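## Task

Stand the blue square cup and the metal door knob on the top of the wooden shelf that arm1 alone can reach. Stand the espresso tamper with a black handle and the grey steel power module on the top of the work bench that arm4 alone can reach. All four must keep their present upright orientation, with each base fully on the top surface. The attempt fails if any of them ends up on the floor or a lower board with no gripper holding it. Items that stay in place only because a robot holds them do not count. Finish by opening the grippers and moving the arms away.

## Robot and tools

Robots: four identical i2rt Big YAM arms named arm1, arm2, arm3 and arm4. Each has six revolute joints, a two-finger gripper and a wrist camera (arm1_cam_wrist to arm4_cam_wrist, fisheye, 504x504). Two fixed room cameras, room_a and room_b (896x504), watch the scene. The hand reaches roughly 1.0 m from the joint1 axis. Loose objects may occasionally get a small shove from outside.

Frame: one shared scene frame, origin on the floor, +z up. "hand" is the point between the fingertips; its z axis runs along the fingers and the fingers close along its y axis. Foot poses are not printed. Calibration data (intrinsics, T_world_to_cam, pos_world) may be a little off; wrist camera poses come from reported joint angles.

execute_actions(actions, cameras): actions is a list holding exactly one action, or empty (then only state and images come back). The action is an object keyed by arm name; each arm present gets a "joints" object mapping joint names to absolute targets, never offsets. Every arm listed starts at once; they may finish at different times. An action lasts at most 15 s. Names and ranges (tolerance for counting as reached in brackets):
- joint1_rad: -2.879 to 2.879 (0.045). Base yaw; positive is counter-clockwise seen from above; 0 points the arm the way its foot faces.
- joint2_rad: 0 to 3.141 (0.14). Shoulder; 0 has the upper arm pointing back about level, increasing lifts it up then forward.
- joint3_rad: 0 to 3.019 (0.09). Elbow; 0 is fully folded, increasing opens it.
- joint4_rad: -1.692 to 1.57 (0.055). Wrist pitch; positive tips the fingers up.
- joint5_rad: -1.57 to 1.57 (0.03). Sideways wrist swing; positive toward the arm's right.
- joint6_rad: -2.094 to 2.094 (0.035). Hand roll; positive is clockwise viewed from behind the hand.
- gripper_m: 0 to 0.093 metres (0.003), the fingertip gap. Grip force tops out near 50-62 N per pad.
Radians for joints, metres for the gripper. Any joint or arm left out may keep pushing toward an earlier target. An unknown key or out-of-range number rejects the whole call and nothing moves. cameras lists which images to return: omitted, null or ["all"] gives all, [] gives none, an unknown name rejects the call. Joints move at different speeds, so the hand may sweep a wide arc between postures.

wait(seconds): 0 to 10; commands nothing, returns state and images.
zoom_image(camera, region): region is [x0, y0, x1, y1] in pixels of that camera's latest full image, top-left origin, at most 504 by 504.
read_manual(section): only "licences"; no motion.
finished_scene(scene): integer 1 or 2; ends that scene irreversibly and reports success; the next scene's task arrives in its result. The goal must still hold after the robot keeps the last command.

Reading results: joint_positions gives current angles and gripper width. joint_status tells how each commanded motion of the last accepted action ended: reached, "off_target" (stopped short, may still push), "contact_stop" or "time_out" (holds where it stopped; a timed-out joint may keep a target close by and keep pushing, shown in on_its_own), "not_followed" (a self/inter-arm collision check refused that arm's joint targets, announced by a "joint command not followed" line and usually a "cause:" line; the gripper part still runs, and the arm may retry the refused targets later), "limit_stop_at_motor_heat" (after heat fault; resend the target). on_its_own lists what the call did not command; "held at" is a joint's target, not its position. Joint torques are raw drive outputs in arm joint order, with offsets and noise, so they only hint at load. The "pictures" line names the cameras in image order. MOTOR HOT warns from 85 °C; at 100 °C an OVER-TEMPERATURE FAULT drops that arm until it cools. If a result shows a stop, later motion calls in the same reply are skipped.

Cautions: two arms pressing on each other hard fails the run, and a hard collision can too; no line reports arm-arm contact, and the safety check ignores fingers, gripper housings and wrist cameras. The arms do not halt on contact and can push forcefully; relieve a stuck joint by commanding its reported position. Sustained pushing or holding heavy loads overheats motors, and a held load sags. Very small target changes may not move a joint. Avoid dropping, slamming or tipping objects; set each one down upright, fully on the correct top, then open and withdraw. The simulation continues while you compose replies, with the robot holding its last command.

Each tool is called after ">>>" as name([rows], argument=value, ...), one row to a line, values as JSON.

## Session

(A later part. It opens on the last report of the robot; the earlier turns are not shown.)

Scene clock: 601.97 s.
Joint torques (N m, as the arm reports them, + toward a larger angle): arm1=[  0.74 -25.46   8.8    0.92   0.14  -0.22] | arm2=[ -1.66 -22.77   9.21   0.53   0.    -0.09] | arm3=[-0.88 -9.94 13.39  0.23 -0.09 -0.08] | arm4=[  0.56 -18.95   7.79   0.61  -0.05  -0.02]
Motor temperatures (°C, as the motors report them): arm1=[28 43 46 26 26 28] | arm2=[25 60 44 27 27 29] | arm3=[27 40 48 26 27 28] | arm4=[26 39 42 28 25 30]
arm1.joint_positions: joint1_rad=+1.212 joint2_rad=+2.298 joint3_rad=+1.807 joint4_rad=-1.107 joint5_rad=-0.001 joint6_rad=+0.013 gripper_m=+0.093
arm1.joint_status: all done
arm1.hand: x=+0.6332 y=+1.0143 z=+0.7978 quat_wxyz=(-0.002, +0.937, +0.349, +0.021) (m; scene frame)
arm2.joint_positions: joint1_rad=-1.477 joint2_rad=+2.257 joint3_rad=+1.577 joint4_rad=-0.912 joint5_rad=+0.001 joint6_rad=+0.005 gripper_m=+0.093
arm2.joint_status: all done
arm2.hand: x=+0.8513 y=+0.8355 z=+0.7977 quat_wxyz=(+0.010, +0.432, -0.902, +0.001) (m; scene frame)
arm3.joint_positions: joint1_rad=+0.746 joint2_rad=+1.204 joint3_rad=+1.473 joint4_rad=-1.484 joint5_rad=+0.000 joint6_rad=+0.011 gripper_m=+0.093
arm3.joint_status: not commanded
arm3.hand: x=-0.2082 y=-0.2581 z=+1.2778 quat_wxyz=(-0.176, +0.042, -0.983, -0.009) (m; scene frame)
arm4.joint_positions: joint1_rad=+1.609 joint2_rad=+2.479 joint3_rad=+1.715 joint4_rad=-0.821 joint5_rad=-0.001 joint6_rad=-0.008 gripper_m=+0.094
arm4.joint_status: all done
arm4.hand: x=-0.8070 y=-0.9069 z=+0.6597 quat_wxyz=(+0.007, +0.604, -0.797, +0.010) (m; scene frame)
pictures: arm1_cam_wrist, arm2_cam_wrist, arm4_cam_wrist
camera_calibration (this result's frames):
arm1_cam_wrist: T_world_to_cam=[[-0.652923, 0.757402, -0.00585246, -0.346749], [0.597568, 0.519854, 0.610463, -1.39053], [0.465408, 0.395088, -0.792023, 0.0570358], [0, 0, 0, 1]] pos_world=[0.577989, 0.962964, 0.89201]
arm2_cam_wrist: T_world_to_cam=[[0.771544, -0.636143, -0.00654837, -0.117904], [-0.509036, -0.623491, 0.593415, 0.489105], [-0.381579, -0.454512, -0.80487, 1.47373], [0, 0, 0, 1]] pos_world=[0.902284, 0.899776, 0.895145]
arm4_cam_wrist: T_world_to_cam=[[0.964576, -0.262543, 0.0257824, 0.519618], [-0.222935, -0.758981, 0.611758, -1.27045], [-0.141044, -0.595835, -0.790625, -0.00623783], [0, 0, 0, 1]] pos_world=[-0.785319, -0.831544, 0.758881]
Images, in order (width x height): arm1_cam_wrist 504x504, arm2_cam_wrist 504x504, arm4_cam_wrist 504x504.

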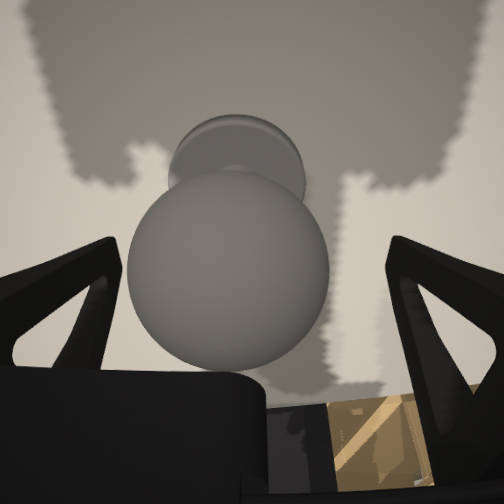

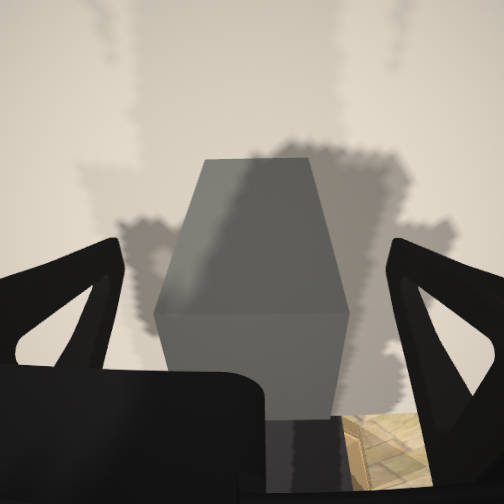

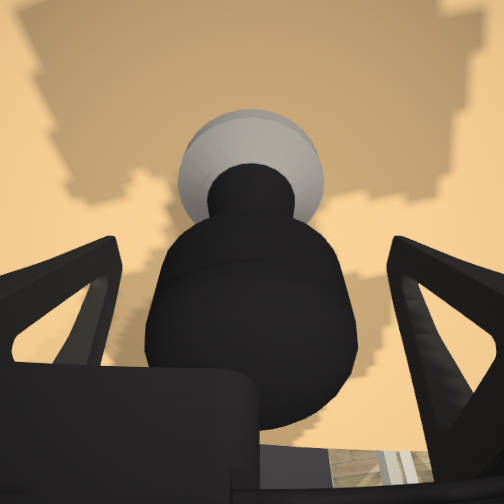

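>>> execute_actions([
  {"arm1":{"joints":{"joint1_rad":1.228,"joint3_rad":1.85}},"arm2":{"joints":{"gripper_m":0.015}},"arm4":{"joints":{"gripper_m":0.025}}},
], cameras=["arm1_cam_wrist","arm4_cam_wrist","arm2_cam_wrist"])

Scene clock: 610.00 s.
Joint torques (N m, as the arm reports them, + toward a larger angle): arm1=[  1.07 -25.35  11.14   0.92   0.14  -0.22] | arm2=[ -1.59 -22.96   9.17   0.49   0.01  -0.08] | arm3=[-0.98 -9.87 13.35  0.23 -0.09 -0.08] | arm4=[  0.62 -19.14   7.79   0.63  -0.04  -0.02]
Motor temperatures (°C, as the motors report them): arm1=[28 43 45 26 26 28] | arm2=[25 60 43 27 27 29] | arm3=[27 39 48 26 27 28] | arm4=[26 40 42 28 25 30]
arm1.joint_positions: joint1_rad=+1.223 joint2_rad=+2.298 joint3_rad=+1.807 joint4_rad=-1.107 joint5_rad=-0.001 joint6_rad=+0.013 gripper_m=+0.093
arm1.joint_status: all done
arm1.hand: x=+0.6380 y=+1.0089 z=+0.7979 quat_wxyz=(-0.002, +0.935, +0.355, +0.021) (m; scene frame)
arm2.joint_positions: joint1_rad=-1.477 joint2_rad=+2.257 joint3_rad=+1.577 joint4_rad=-0.912 joint5_rad=+0.001 joint6_rad=+0.005 gripper_m=+0.039
arm2.joint_status: gripper_m off_target (ended at +0.039, target +0.015)
arm2.hand: x=+0.8513 y=+0.8356 z=+0.7977 quat_wxyz=(+0.010, +0.432, -0.902, +0.001) (m; scene frame)
arm3.joint_positions: joint1_rad=+0.746 joint2_rad=+1.204 joint3_rad=+1.473 joint4_rad=-1.484 joint5_rad=+0.000 joint6_rad=+0.011 gripper_m=+0.093
arm3.joint_status: not commanded
arm3.hand: x=-0.2082 y=-0.2581 z=+1.2778 quat_wxyz=(-0.176, +0.042, -0.983, -0.009) (m; scene frame)
arm4.joint_positions: joint1_rad=+1.609 joint2_rad=+2.479 joint3_rad=+1.715 joint4_rad=-0.820 joint5_rad=-0.001 joint6_rad=-0.008 gripper_m=+0.042
arm4.joint_status: gripper_m off_target (ended at +0.042, target +0.025)
arm4.hand: x=-0.8069 y=-0.9069 z=+0.6597 quat_wxyz=(+0.007, +0.604, -0.797, +0.010) (m; scene frame)
pictures: arm1_cam_wrist, arm2_cam_wrist, arm4_cam_wrist
camera_calibration (this result's frames):
arm1_cam_wrist: T_world_to_cam=[[-0.66126, 0.750133, -0.00599744, -0.326744], [0.591773, 0.526543, 0.610375, -1.39365], [0.46102, 0.400068, -0.79209, 0.0547978], [0, 0, 0, 1]] pos_world=[0.583398, 0.956993, 0.892092]
arm2_cam_wrist: T_world_to_cam=[[0.771537, -0.636147, -0.00693635, -0.117518], [-0.509006, -0.623804, 0.593112, 0.489658], [-0.381633, -0.454077, -0.80509, 1.47364], [0, 0, 0, 1]] pos_world=[0.902298, 0.899837, 0.895175]
arm4_cam_wrist: T_world_to_cam=[[0.964574, -0.262549, 0.025788, 0.519606], [-0.222997, -0.759206, 0.611456, -1.27043], [-0.140959, -0.595546, -0.790858, -0.00569708], [0, 0, 0, 1]] pos_world=[-0.785303, -0.83149, 0.758909]
Images, in order (width x height): arm1_cam_wrist 504x504, arm2_cam_wrist 504x504, arm4_cam_wrist 504x504.

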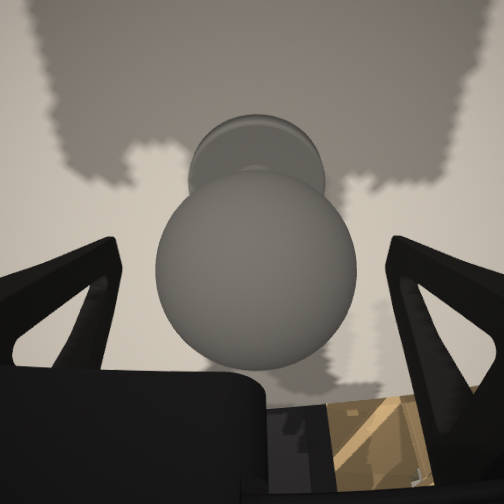

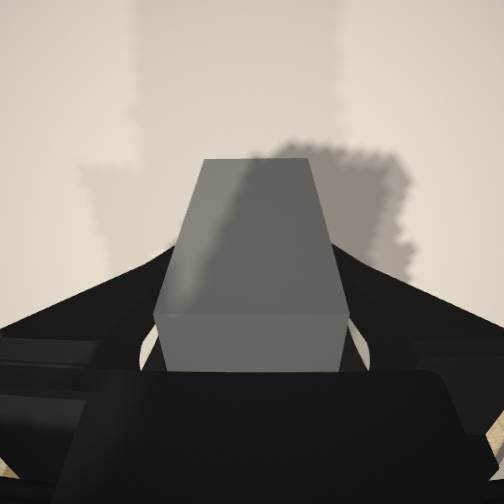

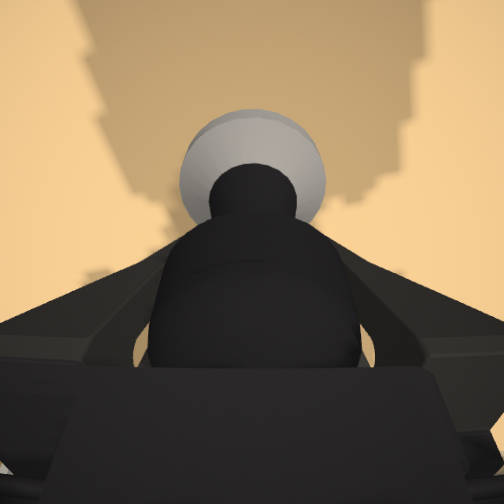

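>>> execute_actions([
  {"arm1":{"joints":{"joint3_rad":1.872}},"arm2":{"joints":{"joint2_rad":1.4,"joint3_rad":1.3,"joint4_rad":-1.47}},"arm4":{"joints":{"joint2_rad":1.7,"joint4_rad":-1.58}}},
], cameras=["arm1_cam_wrist","arm4_cam_wrist","arm2_cam_wrist"])

Scene clock: 623.37 s.
Joint torques (N m, as the arm reports them, + toward a larger angle): arm1=[  0.97 -25.62  11.9    0.97   0.15  -0.2 ] | arm2=[ -1.72 -12.21  12.13  -0.41   0.01  -0.09] | arm3=[-0.95 -9.89 13.37  0.23 -0.09 -0.09] | arm4=[  0.56 -15.45   9.47   0.1   -0.05  -0.02]
Motor temperatures (°C, as the motors report them): arm1=[28 44 47 26 26 28] | arm2=[25 60 43 27 27 29] | arm3=[27 39 49 26 27 28] | arm4=[26 41 42 28 25 30]
arm1.joint_positions: joint1_rad=+1.223 joint2_rad=+2.298 joint3_rad=+1.820 joint4_rad=-1.107 joint5_rad=-0.001 joint6_rad=+0.013 gripper_m=+0.093
arm1.joint_status: all done
arm1.hand: x=+0.6339 y=+1.0052 z=+0.8021 quat_wxyz=(+0.000, +0.935, +0.355, +0.015) (m; scene frame)
arm2.joint_positions: joint1_rad=-1.477 joint2_rad=+1.398 joint3_rad=+1.288 joint4_rad=-1.459 joint5_rad=+0.001 joint6_rad=+0.005 gripper_m=+0.039
arm2.joint_status: all done
arm2.hand: x=+0.7269 y=+0.6749 z=+1.1304 quat_wxyz=(-0.001, +0.432, -0.902, -0.004) (m; scene frame)
arm3.joint_positions: joint1_rad=+0.746 joint2_rad=+1.204 joint3_rad=+1.473 joint4_rad=-1.484 joint5_rad=+0.000 joint6_rad=+0.011 gripper_m=+0.093
arm3.joint_status: not commanded
arm3.hand: x=-0.2082 y=-0.2581 z=+1.2778 quat_wxyz=(-0.176, +0.042, -0.983, -0.009) (m; scene frame)
arm4.joint_positions: joint1_rad=+1.609 joint2_rad=+1.725 joint3_rad=+1.725 joint4_rad=-1.575 joint5_rad=-0.001 joint6_rad=-0.008 gripper_m=+0.042
arm4.joint_status: all done
arm4.hand: x=-0.8388 y=-1.0036 z=+1.1094 quat_wxyz=(+0.003, +0.605, -0.797, +0.007) (m; scene frame)
pictures: arm1_cam_wrist, arm2_cam_wrist, arm4_cam_wrist
camera_calibration (this result's frames):
arm1_cam_wrist: T_world_to_cam=[[-0.661219, 0.750168, -0.00620213, -0.326572], [0.597649, 0.531746, 0.600051, -1.39251], [0.453437, 0.393058, -0.799938, 0.0796938], [0, 0, 0, 1]] pos_world=[0.580162, 0.954121, 0.897302]
arm2_cam_wrist: T_world_to_cam=[[0.771518, -0.636165, -0.00734151, -0.121003], [-0.517584, -0.634333, 0.57422, 0.163506], [-0.369956, -0.439221, -0.818668, 1.61793], [0, 0, 0, 1]] pos_world=[0.776547, 0.737368, 1.22977]
arm4_cam_wrist: T_world_to_cam=[[0.964527, -0.262707, 0.0259266, 0.513001], [-0.224538, -0.764793, 0.603883, -1.62445], [-0.138816, -0.588283, -0.796651, 0.303338], [0, 0, 0, 1]] pos_world=[-0.817447, -0.929153, 1.20933]
Images, in order (width x height): arm1_cam_wrist 504x504, arm2_cam_wrist 504x504, arm4_cam_wrist 504x504.

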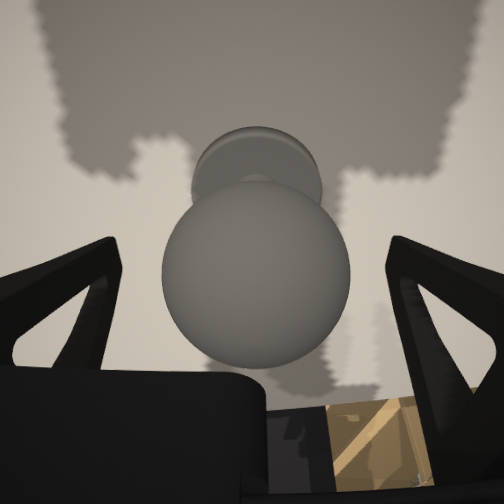

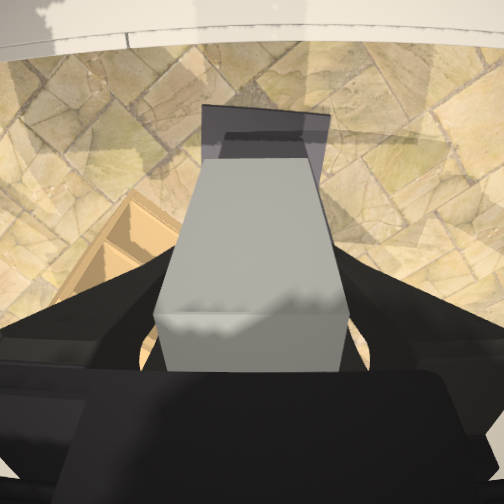

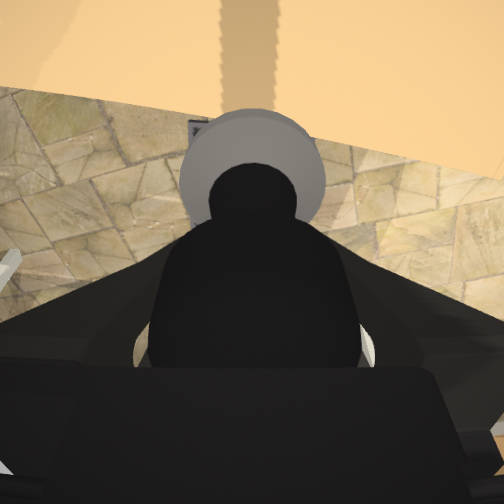

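>>> execute_actions([
  {"arm1":{"joints":{"joint4_rad":-1.088,"gripper_m":0.03}},"arm2":{"joints":{"joint1_rad":1.315,"joint3_rad":1.72,"joint4_rad":-1.69}},"arm4":{"joints":{"joint1_rad":-1.85,"joint2_rad":1.86,"joint3_rad":1.54,"joint4_rad":-1.22}}},
], cameras=["arm1_cam_wrist","arm4_cam_wrist","arm2_cam_wrist","room_b"])

Scene clock: 653.23 s.
Joint torques (N m, as the arm reports them, + toward a larger angle): arm1=[  1.09 -25.54  11.94   0.98   0.14  -0.21] | arm2=[ -1.07 -14.02  15.36  -0.22   0.09  -0.09] | arm3=[-0.97 -9.96 13.37  0.24 -0.08 -0.09] | arm4=[  1.65 -18.34   9.26  -0.04  -0.16  -0.04]
Motor temperatures (°C, as the motors report them): arm1=[28 46 50 26 26 28] | arm2=[25 55 48 27 27 29] | arm3=[27 39 50 26 27 28] | arm4=[26 40 44 27 25 30]
arm1.joint_positions: joint1_rad=+1.223 joint2_rad=+2.298 joint3_rad=+1.820 joint4_rad=-1.098 joint5_rad=-0.001 joint6_rad=+0.013 gripper_m=+0.053
arm1.joint_status: gripper_m off_target (ended at +0.053, target +0.030); the others done
arm1.hand: x=+0.6322 y=+1.0037 z=+0.8021 quat_wxyz=(+0.002, +0.935, +0.355, +0.011) (m; scene frame)
arm2.joint_positions: joint1_rad=+1.315 joint2_rad=+1.417 joint3_rad=+1.673 joint4_rad=-1.677 joint5_rad=-0.002 joint6_rad=+0.005 gripper_m=+0.039
arm2.joint_status: all done
arm2.hand: x=+0.1030 y=+0.1305 z=+1.2707 quat_wxyz=(+0.017, +0.960, +0.269, -0.073) (m; scene frame)
arm3.joint_positions: joint1_rad=+0.746 joint2_rad=+1.204 joint3_rad=+1.473 joint4_rad=-1.484 joint5_rad=+0.000 joint6_rad=+0.011 gripper_m=+0.093
arm3.joint_status: not commanded
arm3.hand: x=-0.2082 y=-0.2581 z=+1.2778 quat_wxyz=(-0.176, +0.042, -0.983, -0.009) (m; scene frame)
arm4.joint_positions: joint1_rad=-1.859 joint2_rad=+1.907 joint3_rad=+1.517 joint4_rad=-1.212 joint5_rad=+0.003 joint6_rad=-0.008 gripper_m=+0.042
arm4.joint_status: all done
arm4.hand: x=-1.3027 y=-1.9695 z=+0.9448 quat_wxyz=(+0.002, -0.884, -0.467, -0.013) (m; scene frame)
pictures: arm1_cam_wrist, arm2_cam_wrist, arm4_cam_wrist, room_b
camera_calibration (this result's frames):
arm1_cam_wrist: T_world_to_cam=[[-0.661483, 0.749936, -0.00597281, -0.326386], [0.601681, 0.535435, 0.592696, -1.39103], [0.447682, 0.388465, -0.805404, 0.0936343], [0, 0, 0, 1]] pos_world=[0.57914, 0.953201, 0.897922]
arm2_cam_wrist: T_world_to_cam=[[-0.50731, 0.861751, 0.00474727, -0.0640372], [0.770931, 0.451369, 0.449368, -0.701094], [0.385101, 0.231629, -0.893334, 1.19242], [0, 0, 0, 1]] pos_world=[0.0488075, 0.0954379, 1.38058]
arm4_cam_wrist: T_world_to_cam=[[-0.829324, 0.558692, 0.00924136, 0.00762066], [0.446659, 0.652902, 0.611731, 1.29121], [0.335736, 0.511451, -0.791012, 2.3184], [0, 0, 0, 1]] pos_world=[-1.34878, -2.03304, 1.04393]
Images, in order (width x height): arm1_cam_wrist 504x504, arm2_cam_wrist 504x504, arm4_cam_wrist 504x504, room_b 896x504.

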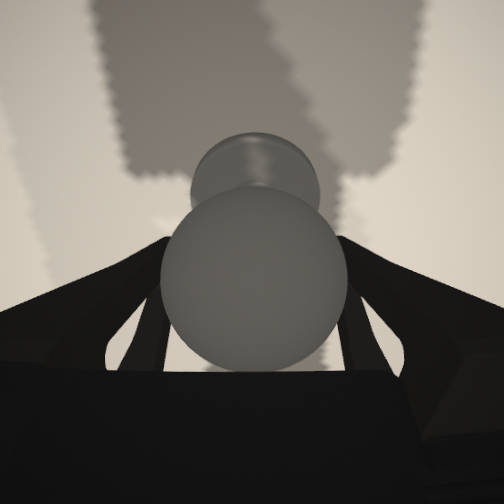

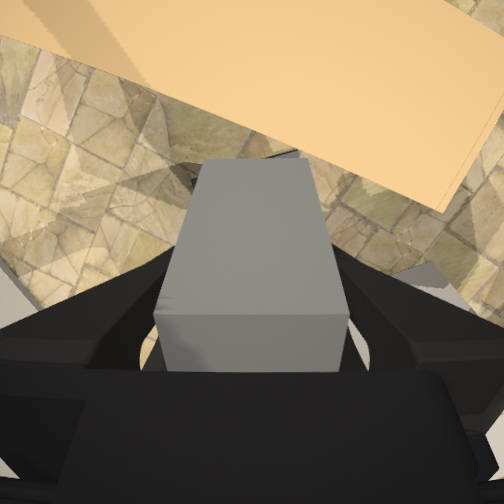

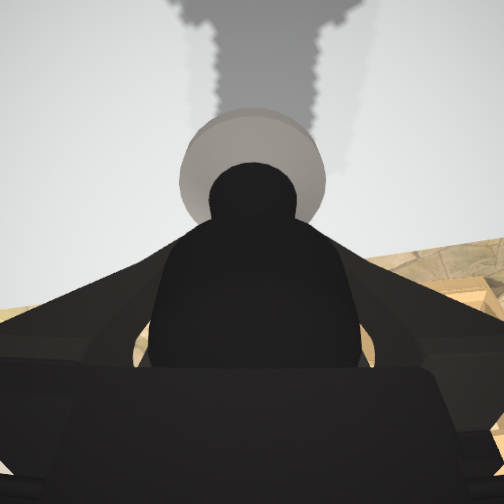

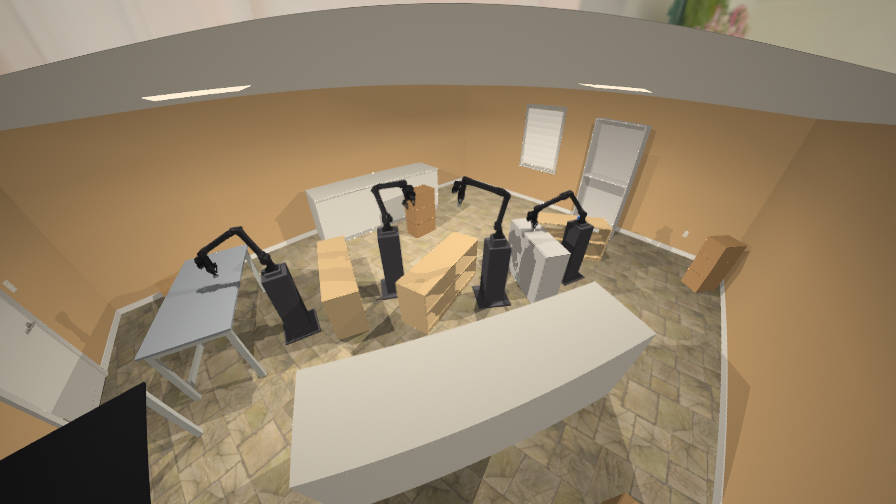

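>>> execute_actions([
  {"arm1":{"joints":{"joint2_rad":2.0,"joint4_rad":-1.39}},"arm2":{"joints":{"joint2_rad":2.44,"joint4_rad":-0.735}},"arm3":{"joints":{"joint1_rad":1.195,"joint2_rad":0.9,"joint3_rad":1.81,"joint4_rad":-1.69}},"arm4":{"joints":{"joint2_rad":2.03,"joint4_rad":-1.025}}},
], cameras=["arm1_cam_wrist","arm4_cam_wrist","arm2_cam_wrist","room_b"])

Scene clock: 670.00 s.
Joint torques (N m, as the arm reports them, + toward a larger angle): arm1=[  0.97 -22.03  10.96   0.43   0.13  -0.21] | arm2=[ -1.13 -25.72  10.66   0.68   0.09  -0.09] | arm3=[-0.29 -0.88  8.78  0.86 -0.05 -0.08] | arm4=[  1.9  -19.14   8.64   0.69  -0.18  -0.03]
Motor temperatures (°C, as the motors report them): arm1=[28 46 50 26 26 28] | arm2=[25 55 51 27 27 29] | arm3=[27 38 50 26 27 28] | arm4=[26 41 45 27 25 30]
arm1.joint_positions: joint1_rad=+1.223 joint2_rad=+1.998 joint3_rad=+1.844 joint4_rad=-1.384 joint5_rad=-0.001 joint6_rad=+0.013 gripper_m=+0.053
arm1.joint_status: all done
arm1.hand: x=+0.6555 y=+1.0277 z=+0.9987 quat_wxyz=(+0.009, +0.935, +0.355, -0.007) (m; scene frame)
arm2.joint_positions: joint1_rad=+1.315 joint2_rad=+2.461 joint3_rad=+1.695 joint4_rad=-0.751 joint5_rad=-0.002 joint6_rad=+0.005 gripper_m=+0.039
arm2.joint_status: all done
arm2.hand: x=-0.0791 y=+0.0248 z=+0.7073 quat_wxyz=(+0.004, +0.963, +0.269, -0.027) (m; scene frame)
arm3.joint_positions: joint1_rad=+1.184 joint2_rad=+0.898 joint3_rad=+1.802 joint4_rad=-1.668 joint5_rad=-0.001 joint6_rad=+0.011 gripper_m=+0.093
arm3.joint_status: all done
joint sent to its limit — the command would take arm3.joint4_rad past its lower limit, so that joint was sent only as far as its limit.
arm3.hand: x=-0.3916 y=-0.1677 z=+1.4977 quat_wxyz=(-0.377, +0.238, -0.889, -0.106) (m; scene frame)
arm4.joint_positions: joint1_rad=-1.859 joint2_rad=+2.071 joint3_rad=+1.517 joint4_rad=-1.036 joint5_rad=+0.003 joint6_rad=-0.008 gripper_m=+0.042
arm4.joint_status: all done
arm4.hand: x=-1.3173 y=-1.9924 z=+0.8540 quat_wxyz=(-0.001, -0.884, -0.467, -0.008) (m; scene frame)
pictures: arm1_cam_wrist, arm2_cam_wrist, arm4_cam_wrist, room_b
camera_calibration (this result's frames):
arm1_cam_wrist: T_world_to_cam=[[-0.661365, 0.750036, -0.00657141, -0.327335], [0.61834, 0.550155, 0.561235, -1.52909], [0.424562, 0.367118, -0.82763, 0.291492], [0, 0, 0, 1]] pos_world=[0.605256, 0.97974, 1.09728]
arm2_cam_wrist: T_world_to_cam=[[-0.50705, 0.861893, 0.00640623, -0.0638041], [0.730816, 0.425973, 0.533343, -0.32182], [0.456956, 0.275113, -0.845875, 0.754757], [0, 0, 0, 1]] pos_world=[-0.142051, -0.0155644, 0.810479]
arm4_cam_wrist: T_world_to_cam=[[-0.82919, 0.558888, 0.00940391, 0.00953515], [0.450709, 0.65855, 0.602639, 1.39254], [0.330615, 0.503941, -0.797958, 2.24739], [0, 0, 0, 1]] pos_world=[-1.36275, -2.05494, 0.954036]
Images, in order (width x height): arm1_cam_wrist 504x504, arm2_cam_wrist 504x504, arm4_cam_wrist 504x504, room_b 896x504.

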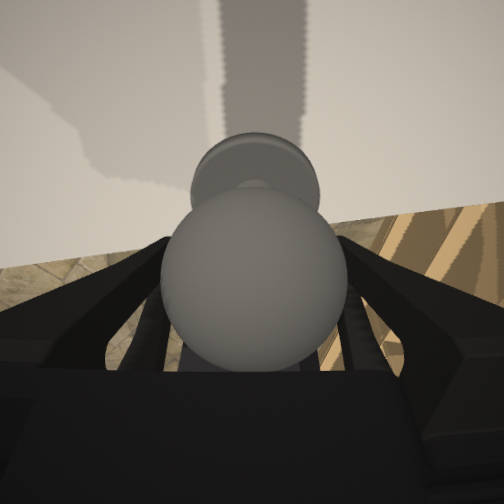

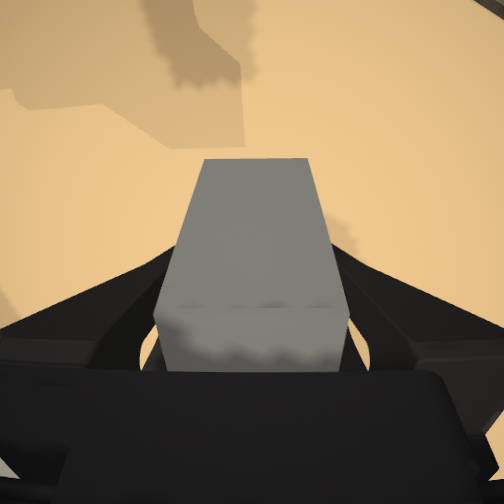

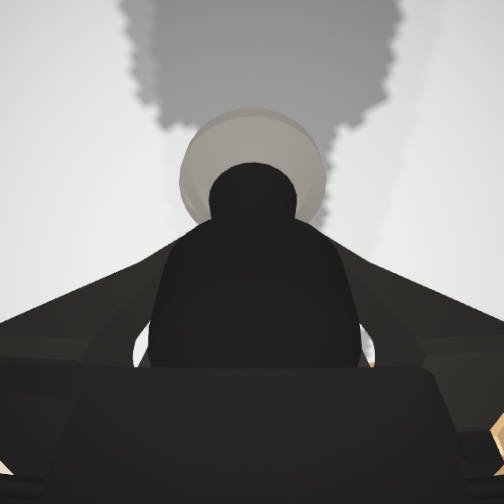

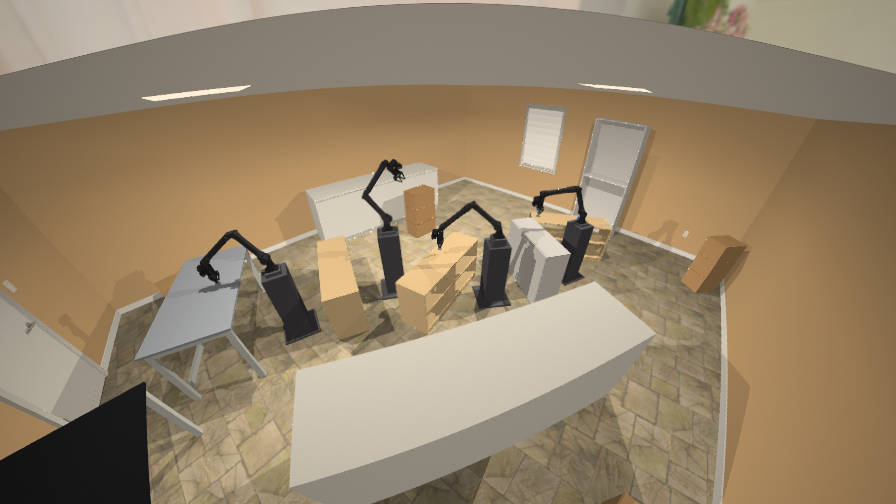

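>>> execute_actions([
  {"arm1":{"joints":{"joint1_rad":-0.45,"joint2_rad":1.94,"joint3_rad":1.33,"joint4_rad":-0.94}},"arm2":{"joints":{"joint2_rad":2.54,"joint4_rad":-0.715}},"arm4":{"joints":{"joint2_rad":2.085,"joint4_rad":-0.985}}},
], cameras=["arm1_cam_wrist","arm4_cam_wrist","arm2_cam_wrist"])

Scene clock: 688.83 s.
Joint torques (N m, as the arm reports them, + toward a larger angle): arm1=[  0.58 -21.97   7.55   0.56   0.09  -0.19] | arm2=[ -1.14 -24.88   9.87   0.42   0.1   -0.09] | arm3=[-0.3  -0.66  8.72  0.91 -0.06 -0.08] | arm4=[  1.69 -16.84   8.59   0.8   -0.17  -0.04]
Motor temperatures (°C, as the motors report them): arm1=[28 45 49 26 26 28] | arm2=[25 61 47 27 27 29] | arm3=[27 37 46 26 27 28] | arm4=[26 43 44 28 25 30]
arm1.joint_positions: joint1_rad=-0.455 joint2_rad=+1.967 joint3_rad=+1.325 joint4_rad=-0.938 joint5_rad=+0.001 joint6_rad=+0.011 gripper_m=+0.053
arm1.joint_status: all done
arm1.hand: x=+0.8065 y=+1.8805 z=+0.8384 quat_wxyz=(-0.002, +0.889, -0.457, +0.012) (m; scene frame)
arm2.joint_positions: joint1_rad=+1.315 joint2_rad=+2.551 joint3_rad=+1.695 joint4_rad=-0.727 joint5_rad=-0.002 joint6_rad=+0.005 gripper_m=+0.039
arm2.joint_status: all done
arm2.hand: x=-0.0572 y=+0.0387 z=+0.6523 quat_wxyz=(-0.005, +0.963, +0.269, +0.005) (m; scene frame)
arm3.joint_positions: joint1_rad=+1.184 joint2_rad=+0.898 joint3_rad=+1.802 joint4_rad=-1.668 joint5_rad=-0.001 joint6_rad=+0.011 gripper_m=+0.093
arm3.joint_status: not commanded
arm3.hand: x=-0.3916 y=-0.1677 z=+1.4977 quat_wxyz=(-0.377, +0.238, -0.889, -0.106) (m; scene frame)
arm4.joint_positions: joint1_rad=-1.859 joint2_rad=+2.094 joint3_rad=+1.517 joint4_rad=-0.998 joint5_rad=+0.003 joint6_rad=-0.008 gripper_m=+0.042
arm4.joint_status: all done
arm4.hand: x=-1.3207 y=-1.9975 z=+0.8410 quat_wxyz=(-0.005, -0.884, -0.467, -0.001) (m; scene frame)
pictures: arm1_cam_wrist, arm2_cam_wrist, arm4_cam_wrist
camera_calibration (this result's frames):
arm1_cam_wrist: T_world_to_cam=[[0.814915, 0.579244, 0.0197263, -1.75969], [0.457166, -0.663344, 0.59243, 0.384202], [0.356247, -0.473762, -0.80538, 1.39939], [0, 0, 0, 1]] pos_world=[0.759824, 1.93712, 0.934138]
arm2_cam_wrist: T_world_to_cam=[[-0.506951, 0.861942, 0.00756019, -0.0651254], [0.699292, 0.406129, 0.58826, -0.351237], [0.503976, 0.303506, -0.808636, 0.671657], [0, 0, 0, 1]] pos_world=[-0.125897, -0.00507007, 0.750237]
arm4_cam_wrist: T_world_to_cam=[[-0.829001, 0.559165, 0.00962691, 0.0103341], [0.456279, 0.666312, 0.589778, 1.43895], [0.323369, 0.493319, -0.807508, 2.21798], [0, 0, 0, 1]] pos_world=[-1.36522, -2.05874, 0.942274]
Images, in order (width x height): arm1_cam_wrist 504x504, arm2_cam_wrist 504x504, arm4_cam_wrist 504x504.

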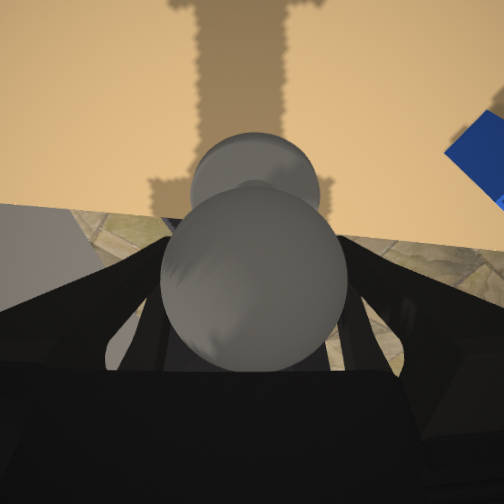

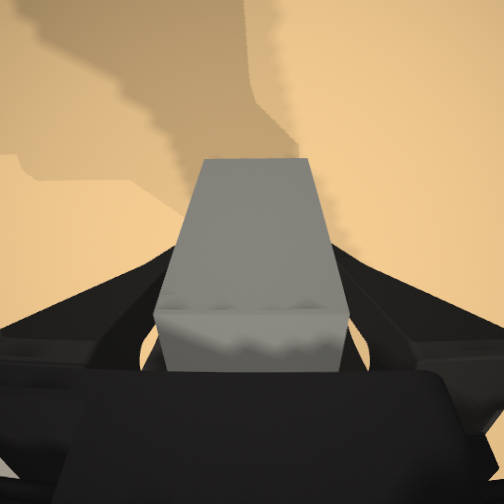

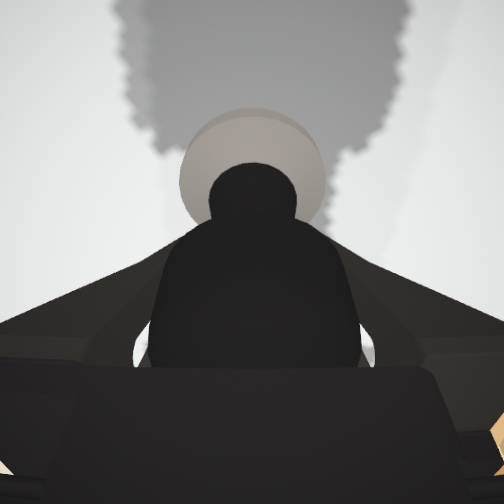

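>>> execute_actions([
  {"arm1":{"joints":{"joint2_rad":2.23,"joint4_rad":-0.61}},"arm2":{"joints":{"joint2_rad":2.578}},"arm4":{"joints":{"joint2_rad":2.13,"joint4_rad":-0.955}}},
], cameras=["arm1_cam_wrist","arm4_cam_wrist","arm2_cam_wrist"])

Scene clock: 695.77 s.
Joint torques (N m, as the arm reports them, + toward a larger angle): arm1=[  0.48 -24.29   6.94   0.99   0.08  -0.19] | arm2=[ -1.26 -22.79   9.79   0.4    0.08  -0.08] | arm3=[-0.26 -0.63  8.71  0.92 -0.05 -0.07] | arm4=[  1.71 -17.34   8.3    0.62  -0.15  -0.03]
Motor temperatures (°C, as the motors report them): arm1=[28 45 47 26 26 28] | arm2=[25 62 47 27 27 29] | arm3=[27 37 45 26 27 28] | arm4=[26 43 44 28 25 30]
arm1.joint_positions: joint1_rad=-0.455 joint2_rad=+2.268 joint3_rad=+1.307 joint4_rad=-0.620 joint5_rad=+0.001 joint6_rad=+0.011 gripper_m=+0.053
arm1.joint_status: all done
arm1.hand: x=+0.8098 y=+1.8798 z=+0.6777 quat_wxyz=(-0.002, +0.889, -0.457, +0.012) (m; scene frame)
arm2.joint_positions: joint1_rad=+1.315 joint2_rad=+2.562 joint3_rad=+1.695 joint4_rad=-0.727 joint5_rad=-0.002 joint6_rad=+0.005 gripper_m=+0.039
arm2.joint_status: all done
arm2.hand: x=-0.0540 y=+0.0407 z=+0.6461 quat_wxyz=(-0.006, +0.963, +0.269, +0.010) (m; scene frame)
arm3.joint_positions: joint1_rad=+1.184 joint2_rad=+0.898 joint3_rad=+1.802 joint4_rad=-1.668 joint5_rad=-0.001 joint6_rad=+0.011 gripper_m=+0.093
arm3.joint_status: not commanded
arm3.hand: x=-0.3916 y=-0.1677 z=+1.4977 quat_wxyz=(-0.377, +0.238, -0.889, -0.106) (m; scene frame)
arm4.joint_positions: joint1_rad=-1.859 joint2_rad=+2.145 joint3_rad=+1.517 joint4_rad=-0.966 joint5_rad=+0.002 joint6_rad=-0.008 gripper_m=+0.042
arm4.joint_status: all done
arm4.hand: x=-1.3198 y=-1.9971 z=+0.8119 quat_wxyz=(+0.000, -0.884, -0.467, -0.009) (m; scene frame)
pictures: arm1_cam_wrist, arm2_cam_wrist, arm4_cam_wrist
camera_calibration (this result's frames):
arm1_cam_wrist: T_world_to_cam=[[0.814913, 0.579248, 0.0197367, -1.7588], [0.456892, -0.662984, 0.593044, 0.476574], [0.356605, -0.474262, -0.804928, 1.2688], [0, 0, 0, 1]] pos_world=[0.763062, 1.93649, 0.773379]
arm2_cam_wrist: T_world_to_cam=[[-0.506942, 0.861946, 0.0077265, -0.0653047], [0.694509, 0.403124, 0.595943, -0.355752], [0.510556, 0.307475, -0.802989, 0.661012], [0, 0, 0, 1]] pos_world=[-0.123516, -0.00354316, 0.743298]
arm4_cam_wrist: T_world_to_cam=[[-0.829224, 0.55885, 0.00859808, 0.010999], [0.449263, 0.65731, 0.605067, 1.41577], [0.33249, 0.505599, -0.796128, 2.22132], [0, 0, 0, 1]] pos_world=[-1.3655, -2.05985, 0.911729]
Images, in order (width x height): arm1_cam_wrist 504x504, arm2_cam_wrist 504x504, arm4_cam_wrist 504x504.

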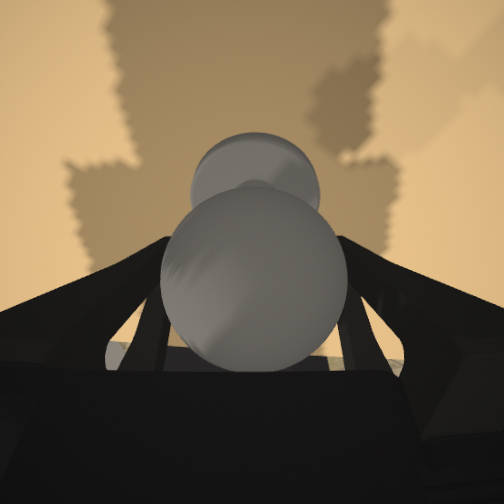

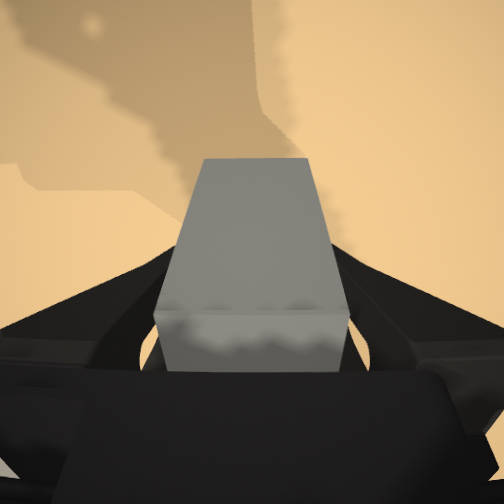

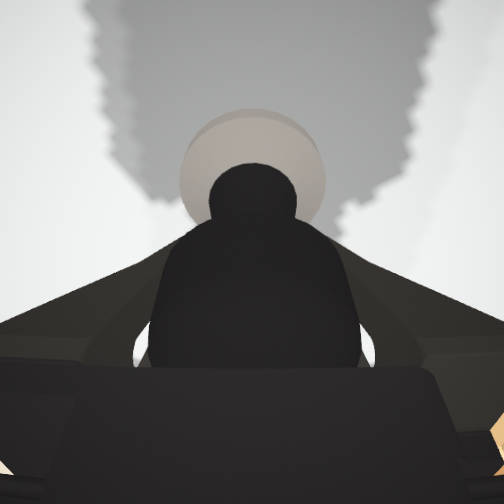

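>>> execute_actions([
  {"arm1":{"joints":{"joint2_rad":2.315,"joint4_rad":-0.548}},"arm2":{"joints":{"joint2_rad":2.558,"gripper_m":0.093}},"arm4":{"joints":{"joint2_rad":2.175,"joint4_rad":-0.915}}},
], cameras=["arm1_cam_wrist","arm4_cam_wrist","arm2_cam_wrist"])

Scene clock: 700.07 s.
Joint torques (N m, as the arm reports them, + toward a larger angle): arm1=[  0.55 -21.15   6.67   1.07   0.08  -0.19] | arm2=[ -1.02 -24.2    9.77   0.4    0.09  -0.08] | arm3=[-0.18 -0.54  8.74  0.9  -0.04 -0.08] | arm4=[  1.74 -14.35   8.28   1.07  -0.15  -0.02]
Motor temperatures (°C, as the motors report them): arm1=[28 45 46 26 26 28] | arm2=[25 61 46 27 27 29] | arm3=[27 36 45 26 27 28] | arm4=[26 43 44 28 25 30]
arm1.joint_positions: joint1_rad=-0.455 joint2_rad=+2.316 joint3_rad=+1.307 joint4_rad=-0.557 joint5_rad=+0.001 joint6_rad=+0.011 gripper_m=+0.053
arm1.joint_status: all done
arm1.hand: x=+0.8103 y=+1.8798 z=+0.6531 quat_wxyz=(-0.005, +0.889, -0.457, +0.005) (m; scene frame)
arm2.joint_positions: joint1_rad=+1.315 joint2_rad=+2.562 joint3_rad=+1.695 joint4_rad=-0.727 joint5_rad=-0.002 joint6_rad=+0.005 gripper_m=+0.093
arm2.joint_status: all done
arm2.hand: x=-0.0540 y=+0.0407 z=+0.6461 quat_wxyz=(-0.006, +0.963, +0.269, +0.010) (m; scene frame)
arm3.joint_positions: joint1_rad=+1.184 joint2_rad=+0.898 joint3_rad=+1.802 joint4_rad=-1.668 joint5_rad=-0.001 joint6_rad=+0.011 gripper_m=+0.093
arm3.joint_status: not commanded
arm3.hand: x=-0.3916 y=-0.1677 z=+1.4977 quat_wxyz=(-0.377, +0.238, -0.889, -0.106) (m; scene frame)
arm4.joint_positions: joint1_rad=-1.859 joint2_rad=+2.147 joint3_rad=+1.517 joint4_rad=-0.935 joint5_rad=+0.002 joint6_rad=-0.008 gripper_m=+0.042
arm4.joint_status: all done
arm4.hand: x=-1.3239 y=-2.0029 z=+0.8106 quat_wxyz=(-0.007, -0.884, -0.467, +0.003) (m; scene frame)
pictures: arm1_cam_wrist, arm2_cam_wrist, arm4_cam_wrist
camera_calibration (this result's frames):
arm1_cam_wrist: T_world_to_cam=[[0.814965, 0.579181, 0.0195349, -1.75844], [0.462185, -0.669938, 0.581006, 0.507551], [0.349595, -0.464471, -0.813665, 1.24175], [0, 0, 0, 1]] pos_world=[0.764379, 1.93524, 0.749829]
arm2_cam_wrist: T_world_to_cam=[[-0.506942, 0.861946, 0.0077265, -0.0653047], [0.694509, 0.403124, 0.595943, -0.355752], [0.510556, 0.307475, -0.802989, 0.661012], [0, 0, 0, 1]] pos_world=[-0.123516, -0.00354316, 0.743298]
arm4_cam_wrist: T_world_to_cam=[[-0.828903, 0.559321, 0.00898913, 0.0119776], [0.459039, 0.670928, 0.582356, 1.48083], [0.319693, 0.486843, -0.812884, 2.18362], [0, 0, 0, 1]] pos_world=[-1.36792, -2.06331, 0.912554]
Images, in order (width x height): arm1_cam_wrist 504x504, arm2_cam_wrist 504x504, arm4_cam_wrist 504x504.

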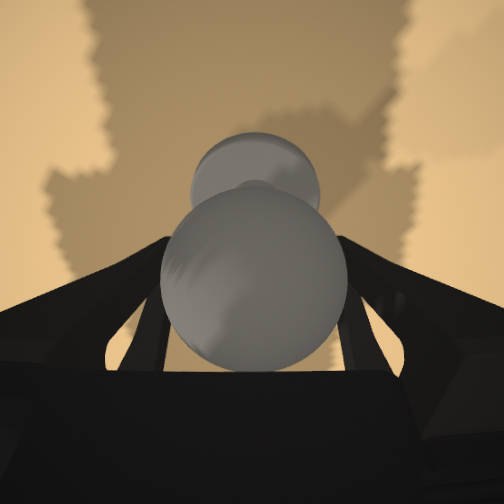

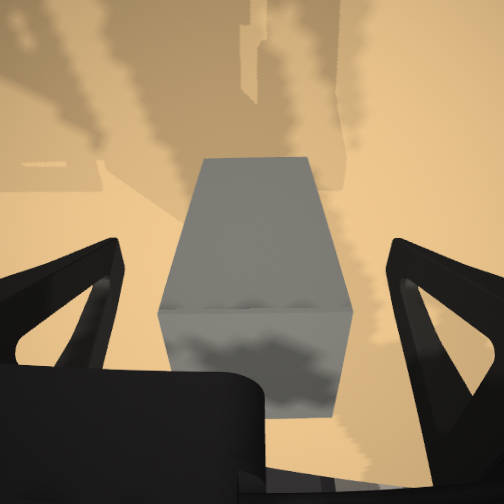

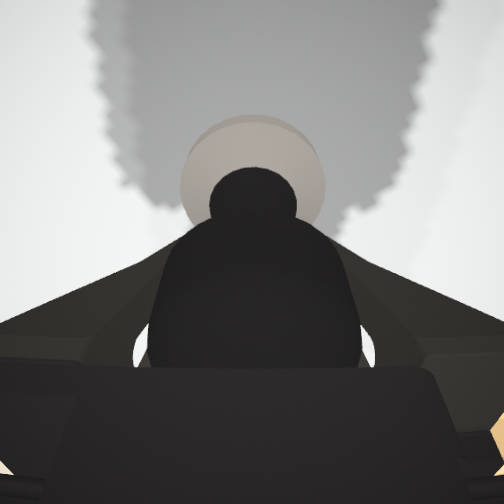

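>>> execute_actions([
  {"arm1":{"joints":{"joint2_rad":2.342}},"arm2":{"joints":{"joint2_rad":1.15,"joint4_rad":-1.65}},"arm3":{"joints":{"joint1_rad":1.2,"joint2_rad":1.25}},"arm4":{"joints":{"joint2_rad":2.14,"joint4_rad":-0.94,"gripper_m":0.093}}},
], cameras=["arm1_cam_wrist","arm4_cam_wrist","arm3_cam_wrist"])

Scene clock: 716.13 s.
Joint torques (N m, as the arm reports them, + toward a larger angle): arm1=[  0.49 -18.91   6.69   0.97   0.11  -0.19] | arm2=[-1.06 -6.7  10.87  0.31  0.09 -0.09] | arm3=[-0.12 -8.2  11.77  0.4  -0.06 -0.09] | arm4=[  1.81 -16.73   8.3    0.11  -0.13  -0.03]
Motor temperatures (°C, as the motors report them): arm1=[28 44 44 26 26 28] | arm2=[25 62 46 27 27 29] | arm3=[27 36 45 26 27 28] | arm4=[26 42 44 28 25 30]
arm1.joint_positions: joint1_rad=-0.455 joint2_rad=+2.321 joint3_rad=+1.307 joint4_rad=-0.557 joint5_rad=+0.000 joint6_rad=+0.011 gripper_m=+0.053
arm1.joint_status: all done
arm1.hand: x=+0.8112 y=+1.8785 z=+0.6505 quat_wxyz=(-0.004, +0.889, -0.457, +0.007) (m; scene frame)
arm2.joint_positions: joint1_rad=+1.315 joint2_rad=+1.141 joint3_rad=+1.714 joint4_rad=-1.636 joint5_rad=-0.002 joint6_rad=+0.005 gripper_m=+0.093
arm2.joint_status: all done
arm2.hand: x=+0.1638 y=+0.1664 z=+1.3967 quat_wxyz=(+0.065, +0.932, +0.262, -0.242) (m; scene frame)
arm3.joint_positions: joint1_rad=+1.187 joint2_rad=+1.239 joint3_rad=+1.789 joint4_rad=-1.668 joint5_rad=-0.001 joint6_rad=+0.011 gripper_m=+0.093
arm3.joint_status: all done
arm3.hand: x=-0.2692 y=-0.0937 z=+1.3879 quat_wxyz=(-0.216, +0.254, -0.941, -0.061) (m; scene frame)
arm4.joint_positions: joint1_rad=-1.859 joint2_rad=+2.147 joint3_rad=+1.517 joint4_rad=-0.935 joint5_rad=+0.002 joint6_rad=-0.008 gripper_m=+0.093
arm4.joint_status: all done
arm4.hand: x=-1.3236 y=-2.0031 z=+0.8106 quat_wxyz=(-0.007, -0.884, -0.467, +0.003) (m; scene frame)
pictures: arm1_cam_wrist, arm3_cam_wrist, arm4_cam_wrist
camera_calibration (this result's frames):
arm1_cam_wrist: T_world_to_cam=[[0.814958, 0.579201, 0.0192106, -1.75821], [0.460881, -0.667861, 0.584423, 0.502717], [0.351328, -0.467427, -0.811222, 1.24138], [0, 0, 0, 1]] pos_world=[0.765041, 1.93435, 0.74701]
arm3_cam_wrist: T_world_to_cam=[[0.488515, -0.872292, -0.0214221, 0.078647], [-0.857729, -0.484576, 0.171718, -0.508714], [-0.160169, -0.0655125, -0.984913, 1.44158], [0, 0, 0, 1]] pos_world=[-0.243862, -0.0834659, 1.50887]
arm4_cam_wrist: T_world_to_cam=[[-0.829121, 0.559002, 0.00861044, 0.0116502], [0.4586, 0.671233, 0.58235, 1.48087], [0.319755, 0.486788, -0.812893, 2.18361], [0, 0, 0, 1]] pos_world=[-1.36769, -2.06348, 0.912557]
Images, in order (width x height): arm1_cam_wrist 504x504, arm3_cam_wrist 504x504, arm4_cam_wrist 504x504.

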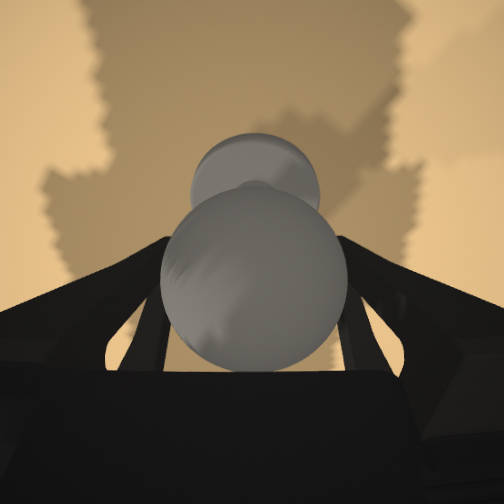

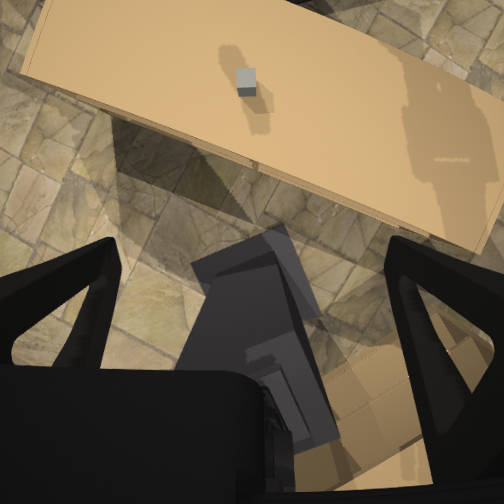

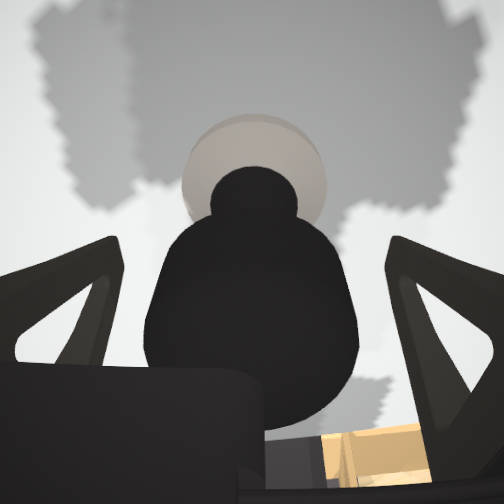

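>>> execute_actions([
  {"arm1":{"joints":{"joint2_rad":2.315,"gripper_m":0.093}},"arm2":{"joints":{"joint1_rad":0.3,"joint2_rad":0.9}},"arm3":{"joints":{"joint1_rad":1.215,"joint2_rad":2.44,"joint4_rad":-0.9}},"arm4":{"joints":{"joint2_rad":1.3,"joint4_rad":-1.6}}},
], cameras=["arm1_cam_wrist","arm4_cam_wrist","arm3_cam_wrist"])

Scene clock: 725.37 s.
Joint torques (N m, as the arm reports them, + toward a larger angle): arm1=[  0.51 -21.35   6.68   0.98   0.11  -0.19] | arm2=[-1.6  -2.72  9.52  0.61  0.03 -0.09] | arm3=[ -0.3  -26.48  10.49   0.84  -0.05  -0.08] | arm4=[ 1.67 -6.54  9.82  0.4  -0.14 -0.02]
Motor temperatures (°C, as the motors report them): arm1=[28 44 43 26 26 28] | arm2=[25 57 46 27 27 29] | arm3=[27 37 46 26 27 28] | arm4=[26 42 44 28 25 30]
arm1.joint_positions: joint1_rad=-0.455 joint2_rad=+2.321 joint3_rad=+1.307 joint4_rad=-0.557 joint5_rad=+0.000 joint6_rad=+0.011 gripper_m=+0.093
arm1.joint_status: all done
arm1.hand: x=+0.8112 y=+1.8785 z=+0.6505 quat_wxyz=(-0.004, +0.889, -0.457, +0.007) (m; scene frame)
arm2.joint_positions: joint1_rad=+0.311 joint2_rad=+0.906 joint3_rad=+1.714 joint4_rad=-1.637 joint5_rad=+0.000 joint6_rad=+0.005 gripper_m=+0.093
arm2.joint_status: all done
arm2.hand: x=+0.2327 y=+0.4770 z=+1.4687 quat_wxyz=(-0.084, +0.906, -0.211, -0.356) (m; scene frame)
arm3.joint_positions: joint1_rad=+1.204 joint2_rad=+2.439 joint3_rad=+1.790 joint4_rad=-0.915 joint5_rad=-0.001 joint6_rad=+0.011 gripper_m=+0.093
arm3.joint_status: all done
arm3.hand: x=-0.0482 y=+0.0514 z=+0.7453 quat_wxyz=(-0.003, +0.268, -0.963, -0.001) (m; scene frame)
arm4.joint_positions: joint1_rad=-1.859 joint2_rad=+1.293 joint3_rad=+1.521 joint4_rad=-1.593 joint5_rad=+0.002 joint6_rad=-0.008 gripper_m=+0.093
arm4.joint_status: all done
arm4.hand: x=-1.2180 y=-1.8425 z=+1.2281 quat_wxyz=(-0.053, -0.880, -0.464, +0.092) (m; scene frame)
pictures: arm1_cam_wrist, arm3_cam_wrist, arm4_cam_wrist
camera_calibration (this result's frames):
arm1_cam_wrist: T_world_to_cam=[[0.814958, 0.579201, 0.0192106, -1.75821], [0.460881, -0.667861, 0.584423, 0.502717], [0.351328, -0.467427, -0.811222, 1.24138], [0, 0, 0, 1]] pos_world=[0.765041, 1.93435, 0.74701]
arm3_cam_wrist: T_world_to_cam=[[0.497702, -0.867313, -0.00780682, 0.0735068], [-0.704659, -0.409579, 0.579397, -0.438738], [-0.505716, -0.282866, -0.815008, 0.721462], [0, 0, 0, 1]] pos_world=[0.0191093, 0.0881322, 0.842775]
arm4_cam_wrist: T_world_to_cam=[[-0.826718, 0.562511, 0.0109102, 0.0124695], [0.517025, 0.751934, 0.409, 1.51424], [0.221864, 0.343769, -0.912469, 2.15059], [0, 0, 0, 1]] pos_world=[-1.24973, -1.88493, 1.34289]
Images, in order (width x height): arm1_cam_wrist 504x504, arm3_cam_wrist 504x504, arm4_cam_wrist 504x504.

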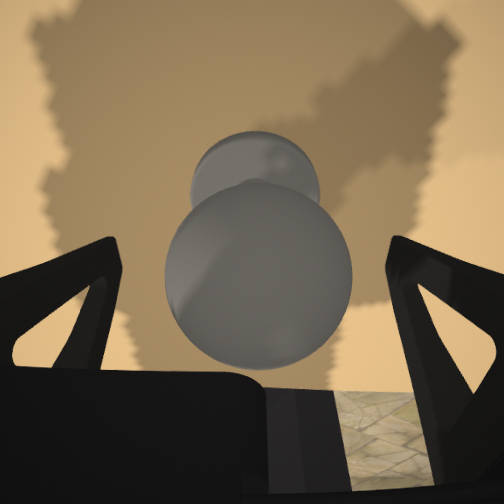

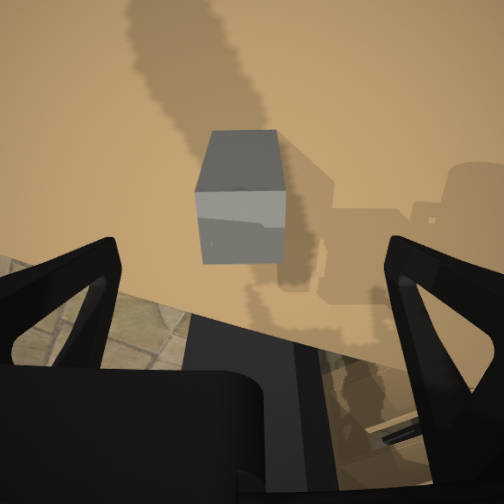

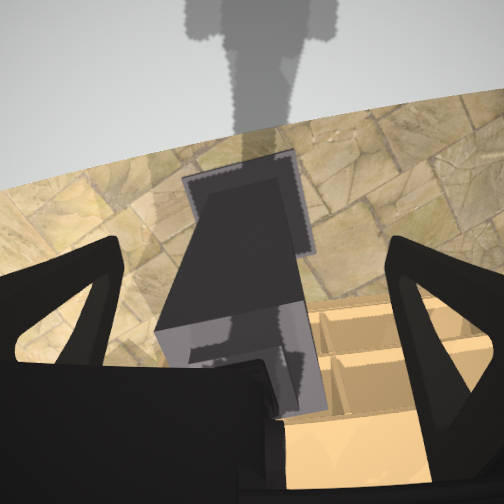

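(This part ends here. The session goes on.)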